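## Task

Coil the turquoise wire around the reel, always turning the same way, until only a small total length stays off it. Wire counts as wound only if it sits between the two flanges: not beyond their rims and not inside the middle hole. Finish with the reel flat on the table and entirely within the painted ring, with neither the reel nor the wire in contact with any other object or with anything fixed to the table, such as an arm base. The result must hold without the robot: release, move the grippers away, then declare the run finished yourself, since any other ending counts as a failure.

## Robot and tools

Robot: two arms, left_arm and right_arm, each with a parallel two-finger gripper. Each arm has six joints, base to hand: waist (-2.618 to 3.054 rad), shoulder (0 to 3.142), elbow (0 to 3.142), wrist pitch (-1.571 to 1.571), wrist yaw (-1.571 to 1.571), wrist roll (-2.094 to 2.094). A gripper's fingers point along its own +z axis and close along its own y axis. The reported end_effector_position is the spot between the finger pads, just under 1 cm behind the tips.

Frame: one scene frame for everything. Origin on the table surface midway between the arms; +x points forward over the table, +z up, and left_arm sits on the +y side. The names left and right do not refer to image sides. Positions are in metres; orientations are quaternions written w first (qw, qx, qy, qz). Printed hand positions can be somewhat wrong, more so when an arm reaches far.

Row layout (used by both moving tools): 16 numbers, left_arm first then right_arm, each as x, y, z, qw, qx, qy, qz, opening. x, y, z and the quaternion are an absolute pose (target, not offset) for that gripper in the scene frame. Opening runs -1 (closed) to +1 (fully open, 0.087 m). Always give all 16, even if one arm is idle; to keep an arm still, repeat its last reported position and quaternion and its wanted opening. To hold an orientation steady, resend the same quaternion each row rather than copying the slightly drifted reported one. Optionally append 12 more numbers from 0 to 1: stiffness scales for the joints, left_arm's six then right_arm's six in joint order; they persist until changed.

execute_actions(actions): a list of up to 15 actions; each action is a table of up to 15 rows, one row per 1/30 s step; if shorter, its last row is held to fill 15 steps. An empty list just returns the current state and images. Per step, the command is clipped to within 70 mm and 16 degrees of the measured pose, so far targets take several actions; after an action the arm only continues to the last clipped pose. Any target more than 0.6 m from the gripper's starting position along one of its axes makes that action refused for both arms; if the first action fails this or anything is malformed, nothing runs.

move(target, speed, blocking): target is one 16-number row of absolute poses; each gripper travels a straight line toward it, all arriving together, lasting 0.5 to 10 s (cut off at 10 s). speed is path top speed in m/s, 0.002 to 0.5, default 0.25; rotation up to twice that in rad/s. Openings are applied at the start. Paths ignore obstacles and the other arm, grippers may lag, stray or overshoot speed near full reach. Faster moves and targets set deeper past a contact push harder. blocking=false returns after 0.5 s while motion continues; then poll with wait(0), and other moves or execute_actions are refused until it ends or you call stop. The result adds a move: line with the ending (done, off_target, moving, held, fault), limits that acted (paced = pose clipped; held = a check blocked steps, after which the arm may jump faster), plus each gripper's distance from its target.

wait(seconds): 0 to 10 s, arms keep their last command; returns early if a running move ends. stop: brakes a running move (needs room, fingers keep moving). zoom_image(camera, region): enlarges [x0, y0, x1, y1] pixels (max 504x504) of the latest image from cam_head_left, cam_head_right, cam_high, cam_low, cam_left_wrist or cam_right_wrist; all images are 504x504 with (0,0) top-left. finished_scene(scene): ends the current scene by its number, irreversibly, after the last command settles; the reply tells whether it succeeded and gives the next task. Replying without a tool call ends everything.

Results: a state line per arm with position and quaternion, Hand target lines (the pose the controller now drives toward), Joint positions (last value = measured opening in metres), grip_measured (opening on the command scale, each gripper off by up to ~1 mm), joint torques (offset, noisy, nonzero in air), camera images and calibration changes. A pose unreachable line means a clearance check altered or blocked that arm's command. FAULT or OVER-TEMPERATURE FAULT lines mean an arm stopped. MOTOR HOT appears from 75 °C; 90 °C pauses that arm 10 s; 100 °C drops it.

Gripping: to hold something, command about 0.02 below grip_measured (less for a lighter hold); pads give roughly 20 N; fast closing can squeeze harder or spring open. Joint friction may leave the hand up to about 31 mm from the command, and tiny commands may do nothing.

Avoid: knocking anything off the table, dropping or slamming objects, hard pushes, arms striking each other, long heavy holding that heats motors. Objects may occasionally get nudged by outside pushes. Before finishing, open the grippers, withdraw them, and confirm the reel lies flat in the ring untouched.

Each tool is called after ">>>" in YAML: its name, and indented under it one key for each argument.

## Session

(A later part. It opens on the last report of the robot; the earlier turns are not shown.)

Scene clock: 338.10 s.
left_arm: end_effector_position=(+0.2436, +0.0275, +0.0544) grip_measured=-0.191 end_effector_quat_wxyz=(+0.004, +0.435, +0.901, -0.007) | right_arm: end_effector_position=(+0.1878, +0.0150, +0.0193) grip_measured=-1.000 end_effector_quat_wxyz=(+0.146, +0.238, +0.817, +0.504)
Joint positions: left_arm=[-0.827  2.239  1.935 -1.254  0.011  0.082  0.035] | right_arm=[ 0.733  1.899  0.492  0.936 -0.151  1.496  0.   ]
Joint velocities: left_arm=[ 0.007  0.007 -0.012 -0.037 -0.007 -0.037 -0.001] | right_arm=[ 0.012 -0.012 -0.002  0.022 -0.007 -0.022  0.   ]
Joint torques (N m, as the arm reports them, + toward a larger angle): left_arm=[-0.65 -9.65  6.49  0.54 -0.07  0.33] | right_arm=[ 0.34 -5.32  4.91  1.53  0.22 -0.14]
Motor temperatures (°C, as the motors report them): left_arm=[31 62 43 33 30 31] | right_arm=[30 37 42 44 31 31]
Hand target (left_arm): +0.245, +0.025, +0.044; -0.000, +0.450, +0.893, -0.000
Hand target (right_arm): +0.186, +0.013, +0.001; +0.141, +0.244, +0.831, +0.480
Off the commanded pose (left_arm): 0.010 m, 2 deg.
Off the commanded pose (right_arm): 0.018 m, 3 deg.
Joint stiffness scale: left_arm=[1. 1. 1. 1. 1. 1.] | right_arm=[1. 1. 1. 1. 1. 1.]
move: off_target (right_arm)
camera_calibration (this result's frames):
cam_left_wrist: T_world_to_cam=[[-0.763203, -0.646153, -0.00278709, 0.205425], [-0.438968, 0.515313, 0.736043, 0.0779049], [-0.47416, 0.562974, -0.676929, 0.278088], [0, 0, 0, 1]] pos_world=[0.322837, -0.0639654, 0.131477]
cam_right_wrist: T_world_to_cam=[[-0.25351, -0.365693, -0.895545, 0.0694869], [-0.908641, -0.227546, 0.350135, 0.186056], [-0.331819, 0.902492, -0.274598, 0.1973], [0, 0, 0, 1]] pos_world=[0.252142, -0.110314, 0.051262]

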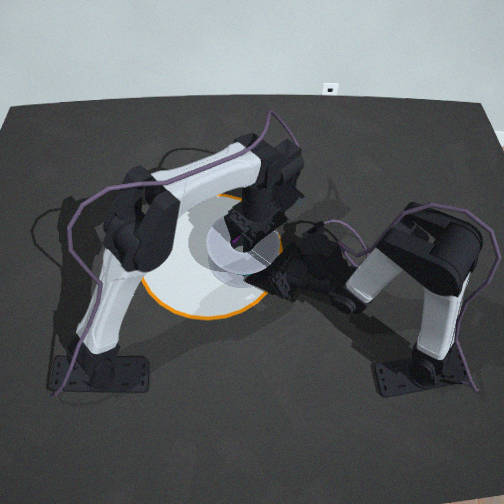

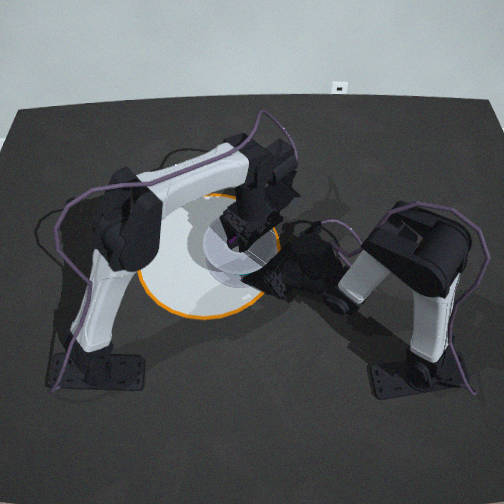

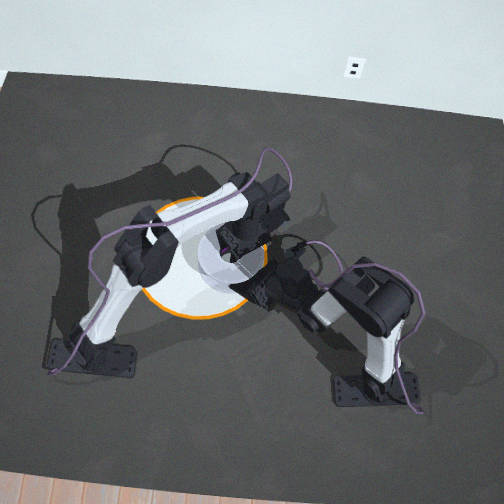

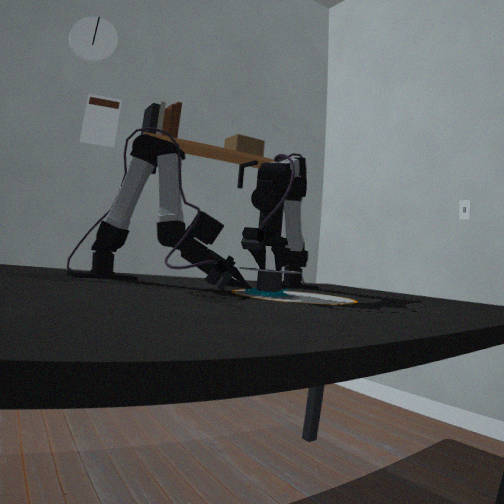

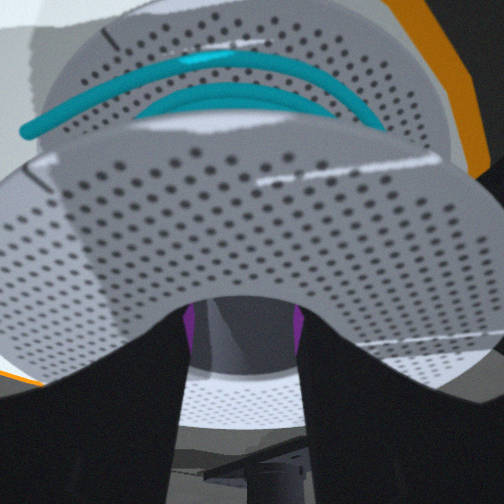

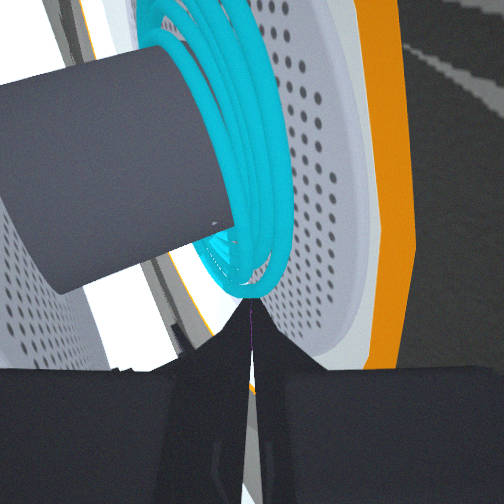

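Only about 1 cm of wire now sticks out. Next I'll retract the right arm and centre the reel.

>>> move:
  target: [0.246,0.025,0.045,0,-0.45,-0.893,0,0.3,0.17,-0.05,0.04,0.141,0.244,0.831,0.48,-1]
  speed: 0.15

>>> move:
  target: [0.24,0.095,0.045,0,-0.45,-0.893,0,0.3,0.15,-0.15,0.15,0.141,0.244,0.831,0.48,-1]
  speed: 0.08

>>> execute_actions:
  actions:
    - [[0.24,0.095,0.05,0,-0.45,-0.893,0,-1,0.15,-0.15,0.15,0.141,0.244,0.831,0.48,-1]]
    - [[0.24,0.095,0.1,0,-0.45,-0.893,0,-1,0.15,-0.15,0.15,0.141,0.244,0.831,0.48,-1]]
    - [[0.24,0.095,0.16,0,-0.45,-0.893,0,-1,0.15,-0.15,0.15,0.141,0.244,0.831,0.48,-1]]

>>> move:
  target: [0.2,0.35,0.25,0,-0.45,-0.893,0,-1,0.15,-0.15,0.15,0.141,0.244,0.831,0.48,-1]
  speed: 0.3

Scene clock: 351.23 s.
left_arm: end_effector_position=(+0.2437, +0.0277, +0.0544) grip_measured=-0.191 end_effector_quat_wxyz=(+0.004, +0.437, +0.899, -0.007) | right_arm: end_effector_position=(+0.1729, -0.0436, +0.0418) grip_measured=-1.000 end_effector_quat_wxyz=(+0.143, +0.244, +0.828, +0.484)
Joint positions: left_arm=[-0.827  2.239  1.935 -1.254  0.011  0.087  0.035] | right_arm=[ 0.614  1.576  0.337  0.709 -0.243  1.428  0.   ]
Joint velocities: left_arm=[-0.002 -0.012 -0.007  0.022 -0.081  0.051  0.   ] | right_arm=[ 0.012  0.002  0.002 -0.007 -0.007 -0.037  0.   ]
Joint torques (N m, as the arm reports them, + toward a larger angle): left_arm=[-0.57 -9.54  6.86  0.5  -0.08  0.31] | right_arm=[-0.98 -7.18  3.41  1.68 -0.05 -0.16]
Motor temperatures (°C, as the motors report them): left_arm=[31 62 43 33 30 31] | right_arm=[30 37 41 45 31 31]
Hand target (left_arm): +0.246, +0.025, +0.045; +0.000, +0.450, +0.893, -0.000
Hand target (right_arm): +0.170, -0.050, +0.040; +0.143, +0.244, +0.831, +0.480
Off the commanded pose (left_arm): 0.010 m, 2 deg.
Off the commanded pose (right_arm): 0.007 m, 1 deg.
Joint stiffness scale: left_arm=[1. 1. 1. 1. 1. 1.] | right_arm=[1. 1. 1. 1. 1. 1.]
move: done
camera_calibration (this result's frames):
cam_left_wrist: T_world_to_cam=[[-0.766888, -0.641775, -0.00284178, 0.206438], [-0.435892, 0.517608, 0.736261, 0.0770121], [-0.471043, 0.565868, -0.676692, 0.277179], [0, 0, 0, 1]] pos_world=[0.322447, -0.0642219, 0.13145]
cam_right_wrist: T_world_to_cam=[[-0.276273, -0.40117, -0.873348, 0.0659023], [-0.901713, -0.20623, 0.379977, 0.149745], [-0.332546, 0.892486, -0.304764, 0.252344], [0, 0, 0, 1]] pos_world=[0.23715, -0.167894, 0.0775613]

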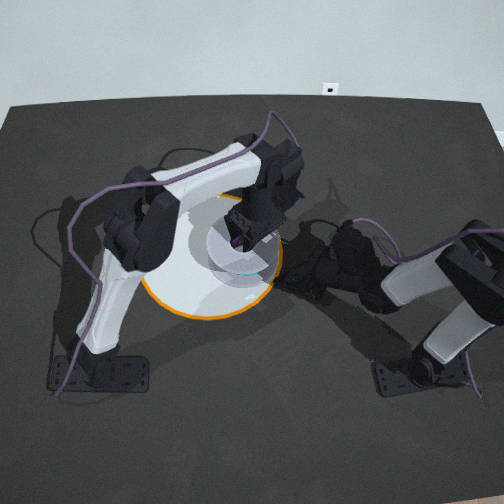

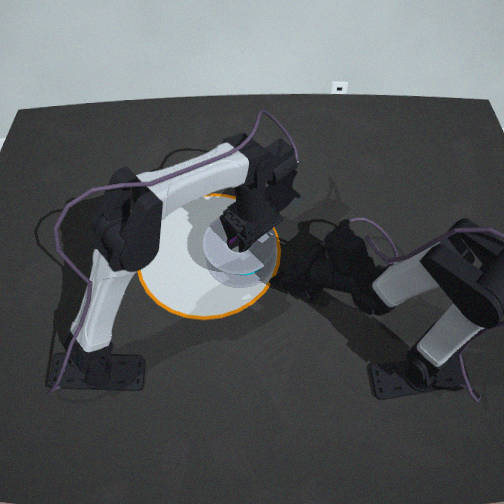

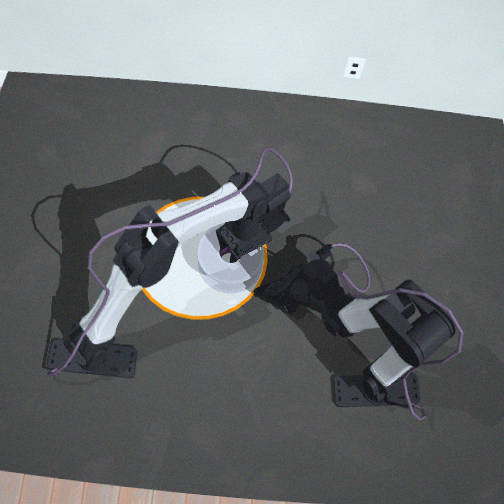

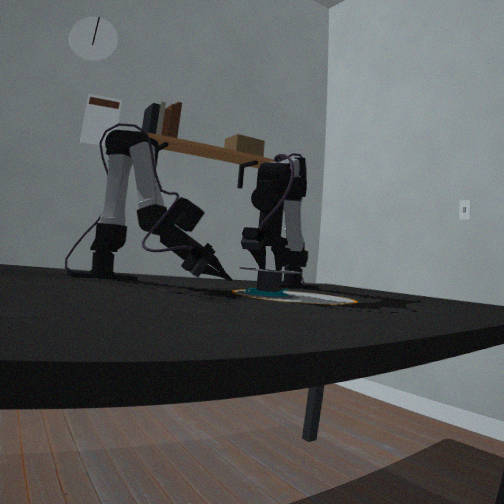

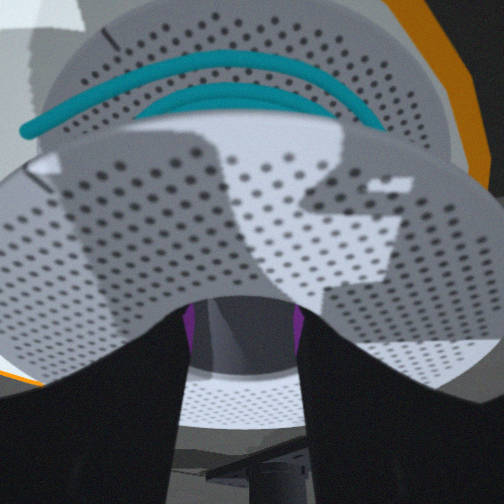

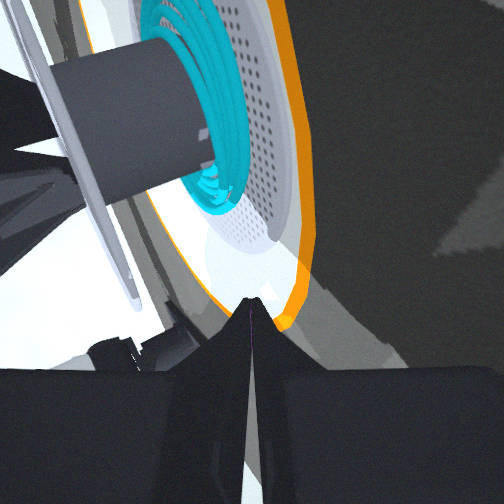

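Scene clock: 353.80 s.
left_arm: end_effector_position=(+0.2417, +0.0802, +0.0541) grip_measured=-0.189 end_effector_quat_wxyz=(+0.015, +0.451, +0.892, -0.013) | right_arm: end_effector_position=(+0.1470, -0.1503, +0.1392) grip_measured=-1.000 end_effector_quat_wxyz=(+0.134, +0.249, +0.836, +0.471)
Joint positions: left_arm=[-0.742  2.053  1.644 -1.127  0.017  0.204  0.035] | right_arm=[ 0.174  0.831  0.466 -0.32  -0.603  1.15   0.   ]
Joint velocities: left_arm=[-0.007 -0.007 -0.007 -0.007 -0.11  -0.066 -0.   ] | right_arm=[-0.017 -0.012  0.002  0.037  0.037  0.007  0.   ]
Joint torques (N m, as the arm reports them, + toward a larger angle): left_arm=[  1.37 -10.54   3.12   0.54  -0.12   0.24] | right_arm=[-1.04 -2.78  8.51  1.52 -0.11 -0.22]
Motor temperatures (°C, as the motors report them): left_arm=[31 63 43 33 30 31] | right_arm=[30 37 42 45 31 31]
Hand target (left_arm): +0.240, +0.095, +0.045; -0.000, +0.450, +0.893, -0.000
Hand target (right_arm): +0.149, -0.152, +0.150; +0.146, +0.242, +0.832, +0.478
Off the commanded pose (left_arm): 0.017 m, 2 deg.
Off the commanded pose (right_arm): 0.011 m, 2 deg.
Joint stiffness scale: left_arm=[1. 1. 1. 1. 1. 1.] | right_arm=[1. 1. 1. 1. 1. 1.]
move: off_target (left_arm, right_arm)
camera_calibration (this result's frames):
cam_left_wrist: T_world_to_cam=[[-0.786605, -0.617451, -0.00273486, 0.241379], [-0.430451, 0.54519, 0.719361, 0.0465711], [-0.442679, 0.56703, -0.694631, 0.24036], [0, 0, 0, 1]] pos_world=[0.316319, -0.0126413, 0.13412]
cam_right_wrist: T_world_to_cam=[[-0.302636, -0.42052, -0.855321, 0.0995323], [-0.8897, -0.197206, 0.411757, 0.0625539], [-0.341826, 0.885592, -0.314455, 0.370296], [0, 0, 0, 1]] pos_world=[0.212353, -0.27374, 0.175816]

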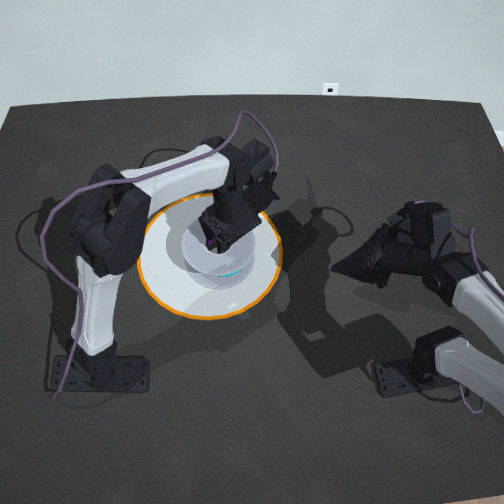

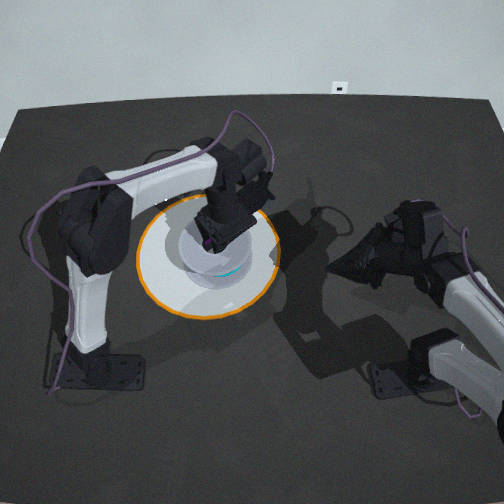

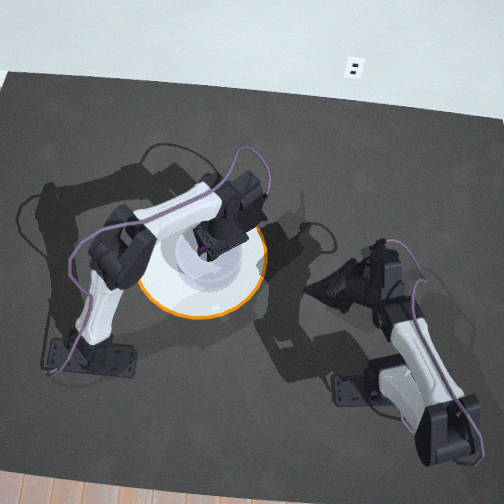

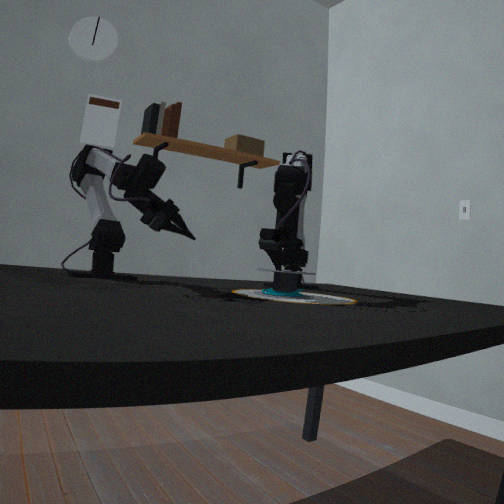

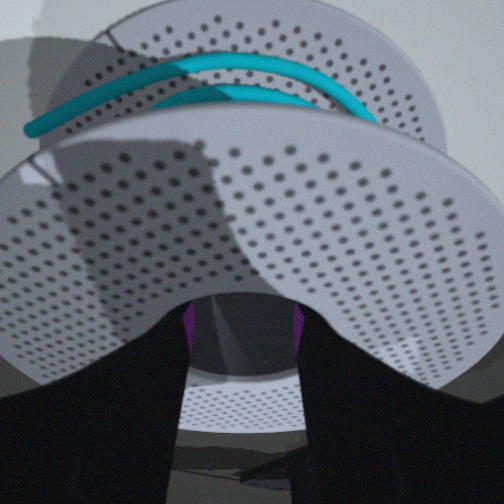

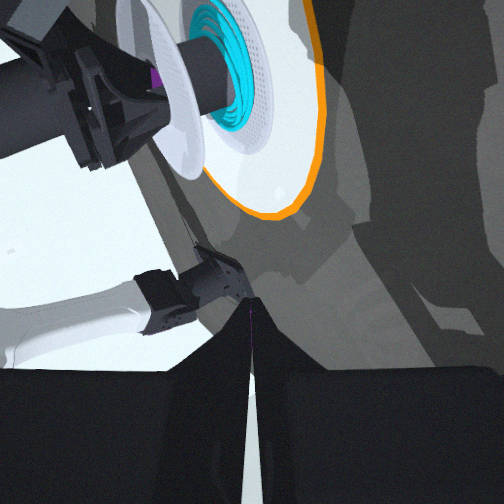

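Scene clock: 355.30 s.
left_arm: end_effector_position=(+0.2381, +0.0916, +0.1591) grip_measured=-1.000 end_effector_quat_wxyz=(+0.010, +0.451, +0.892, -0.004) | right_arm: end_effector_position=(+0.1463, -0.1498, +0.1397) grip_measured=-1.000 end_effector_quat_wxyz=(+0.132, +0.248, +0.836, +0.472)
Joint positions: left_arm=[-0.732  2.041  2.043 -1.552  0.003  0.214  0.   ] | right_arm=[ 0.174  0.831  0.466 -0.32  -0.609  1.15   0.   ]
Joint velocities: left_arm=[ 0.012 -0.002 -0.032 -0.139 -0.081  0.022  0.   ] | right_arm=[ 0.022 -0.017 -0.007  0.051 -0.037  0.037  0.   ]
Joint torques (N m, as the arm reports them, + toward a larger angle): left_arm=[ 0.71 -9.4   6.86  0.43  0.    0.16] | right_arm=[-0.87 -1.6   8.74  1.62 -0.17 -0.06]
Motor temperatures (°C, as the motors report them): left_arm=[31 63 43 33 30 31] | right_arm=[30 37 42 45 31 31]
Hand target (left_arm): +0.240, +0.095, +0.160; +0.004, +0.450, +0.893, -0.001
Hand target (right_arm): +0.150, -0.150, +0.150; +0.141, +0.244, +0.831, +0.480
Off the commanded pose (left_arm): 0.004 m, 1 deg.
Off the commanded pose (right_arm): 0.011 m, 2 deg.
Joint stiffness scale: left_arm=[1. 1. 1. 1. 1. 1.] | right_arm=[1. 1. 1. 1. 1. 1.]
joint sent to its limit (left arm) — the command would take joint 4 (wrist pitch) past its lower limit, so that joint was sent only as far as its limit.
camera_calibration (this result's frames):
cam_left_wrist: T_world_to_cam=[[-0.786856, -0.616987, -0.0136001, 0.24765], [-0.429021, 0.531033, 0.730715, -0.0374811], [-0.44362, 0.580803, -0.682547, 0.30229], [0, 0, 0, 1]] pos_world=[0.312887, -0.0028701, 0.237083]
cam_right_wrist: T_world_to_cam=[[-0.301625, -0.418876, -0.856484, 0.100189], [-0.888407, -0.202579, 0.411941, 0.060772], [-0.346058, 0.885158, -0.31103, 0.369807], [0, 0, 0, 1]] pos_world=[0.212185, -0.27306, 0.175797]

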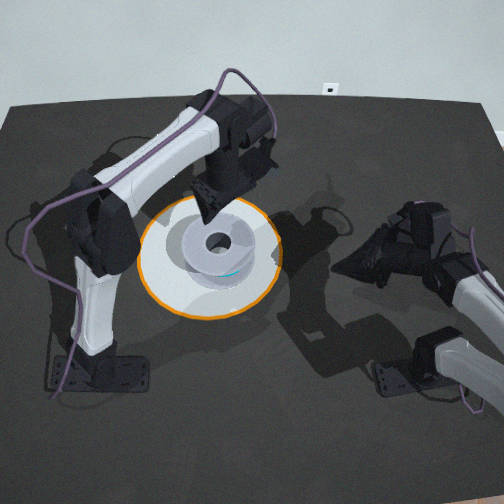

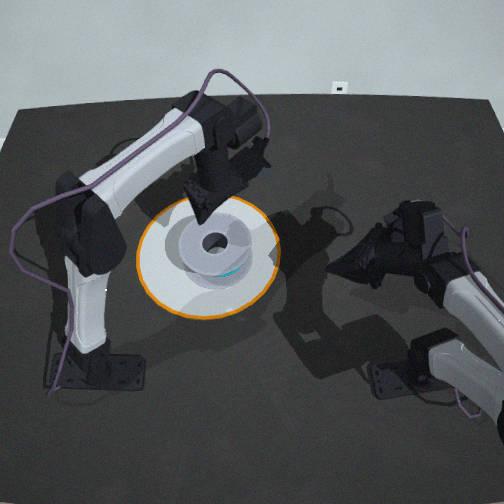

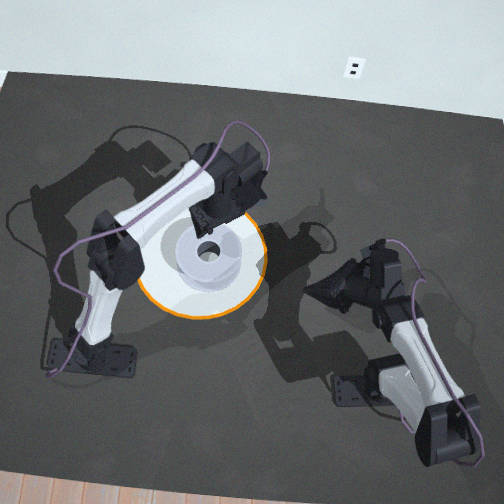

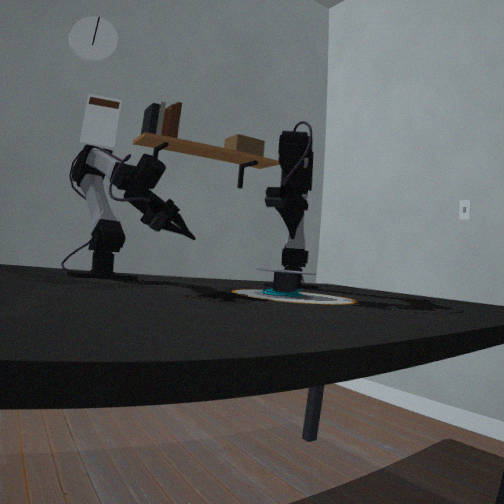

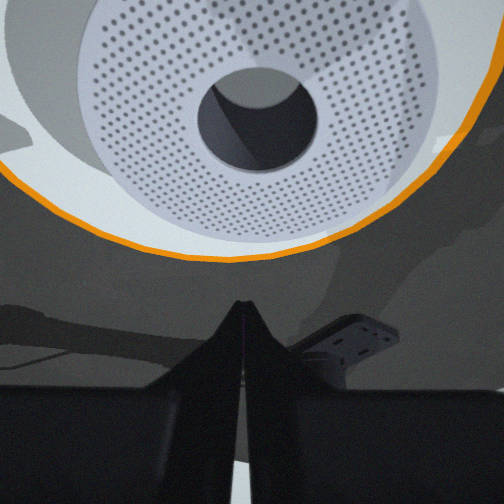

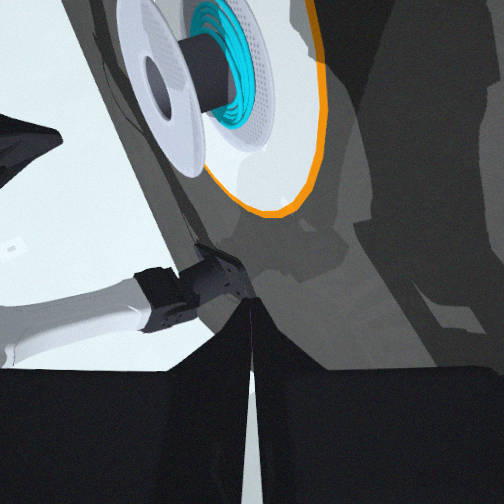

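Scene clock: 356.97 s.
left_arm: end_effector_position=(+0.2038, +0.3498, +0.2547) grip_measured=-1.000 end_effector_quat_wxyz=(+0.124, +0.443, +0.885, +0.077) | right_arm: end_effector_position=(+0.1463, -0.1498, +0.1397) grip_measured=-1.000 end_effector_quat_wxyz=(+0.132, +0.248, +0.836, +0.472)
Joint positions: left_arm=[-0.031  1.371  1.661 -1.569 -0.033  0.912  0.   ] | right_arm=[ 0.174  0.831  0.466 -0.32  -0.609  1.15   0.   ]
Joint velocities: left_arm=[-0.007  0.002 -0.012 -0.051 -0.037 -0.007  0.   ] | right_arm=[ 0.002  0.002  0.002 -0.007 -0.007 -0.081  0.   ]
Joint torques (N m, as the arm reports them, + toward a larger angle): left_arm=[ 0.07 -4.78  3.86  0.92  0.04  0.14] | right_arm=[-0.79 -1.73  8.58  1.61 -0.19 -0.1 ]
Motor temperatures (°C, as the motors report them): left_arm=[31 63 43 33 30 31] | right_arm=[30 36 43 45 31 31]
Hand target (left_arm): +0.199, +0.351, +0.251; +0.116, +0.446, +0.884, +0.076
Hand target (right_arm): +0.150, -0.150, +0.150; +0.141, +0.244, +0.831, +0.480
Off the commanded pose (left_arm): 0.006 m, 17 deg; orientation clipped at the last step of the last action.
Off the commanded pose (right_arm): 0.011 m, 2 deg.
Joint stiffness scale: left_arm=[1. 1. 1. 1. 1. 1.] | right_arm=[1. 1. 1. 1. 1. 1.]
joint sent to its limit (left arm) — the command would take joint 4 (wrist pitch) past its lower limit, so that joint was sent only as far as its limit.
move: off_target (left_arm, right_arm); limits=paced
camera_calibration (this result's frames):
cam_left_wrist: T_world_to_cam=[[-0.742366, -0.619628, -0.254861, 0.434611], [-0.62237, 0.496902, 0.604768, -0.175788], [-0.24809, 0.607577, -0.754521, 0.171469], [0, 0, 0, 1]] pos_world=[0.255774, 0.252466, 0.346454]
cam_right_wrist: T_world_to_cam=[[-0.301625, -0.418876, -0.856484, 0.100189], [-0.888407, -0.202579, 0.411941, 0.060772], [-0.346058, 0.885158, -0.31103, 0.369807], [0, 0, 0, 1]] pos_world=[0.212185, -0.27306, 0.175797]

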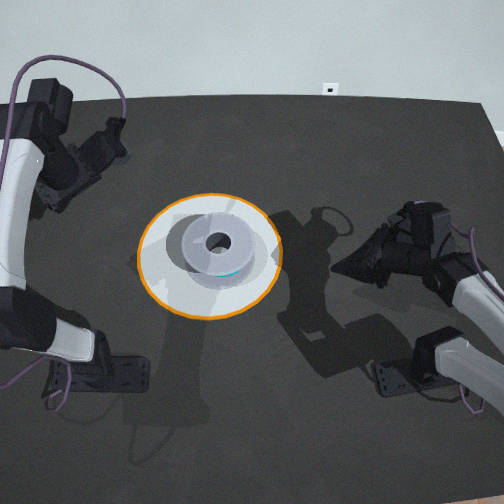

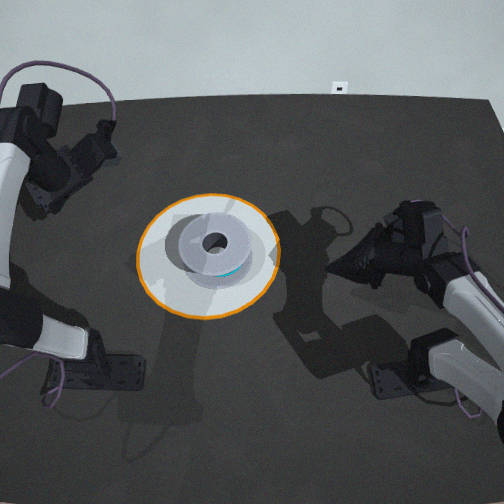

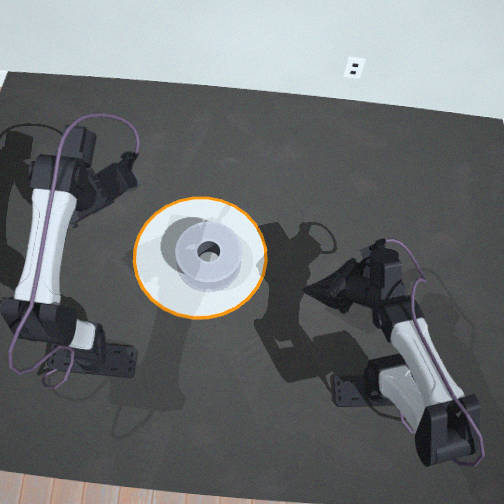

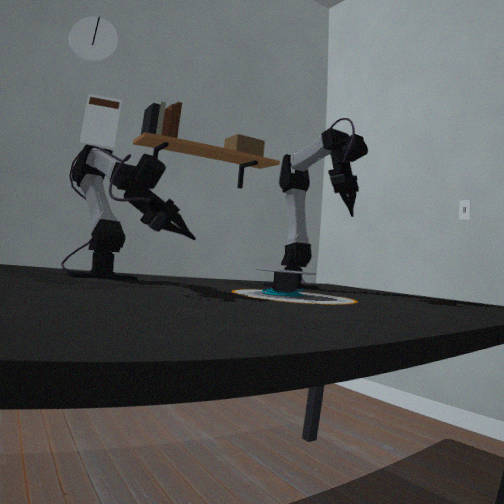

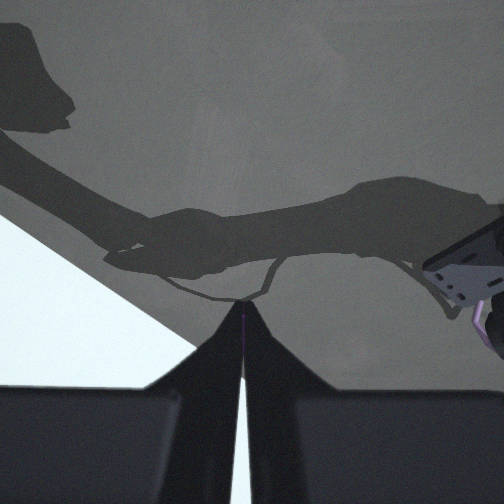

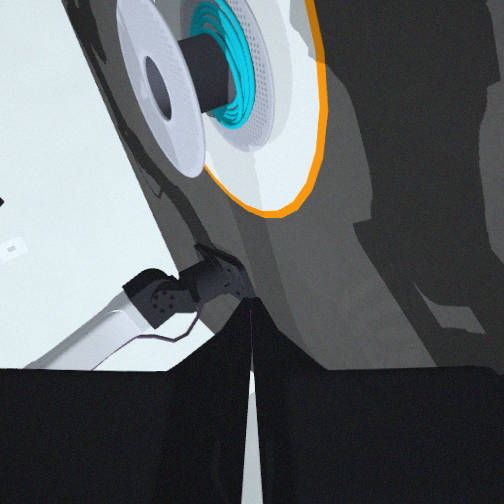

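>>> finished_scene:
  scene: 2

The scene is finished: the task was done.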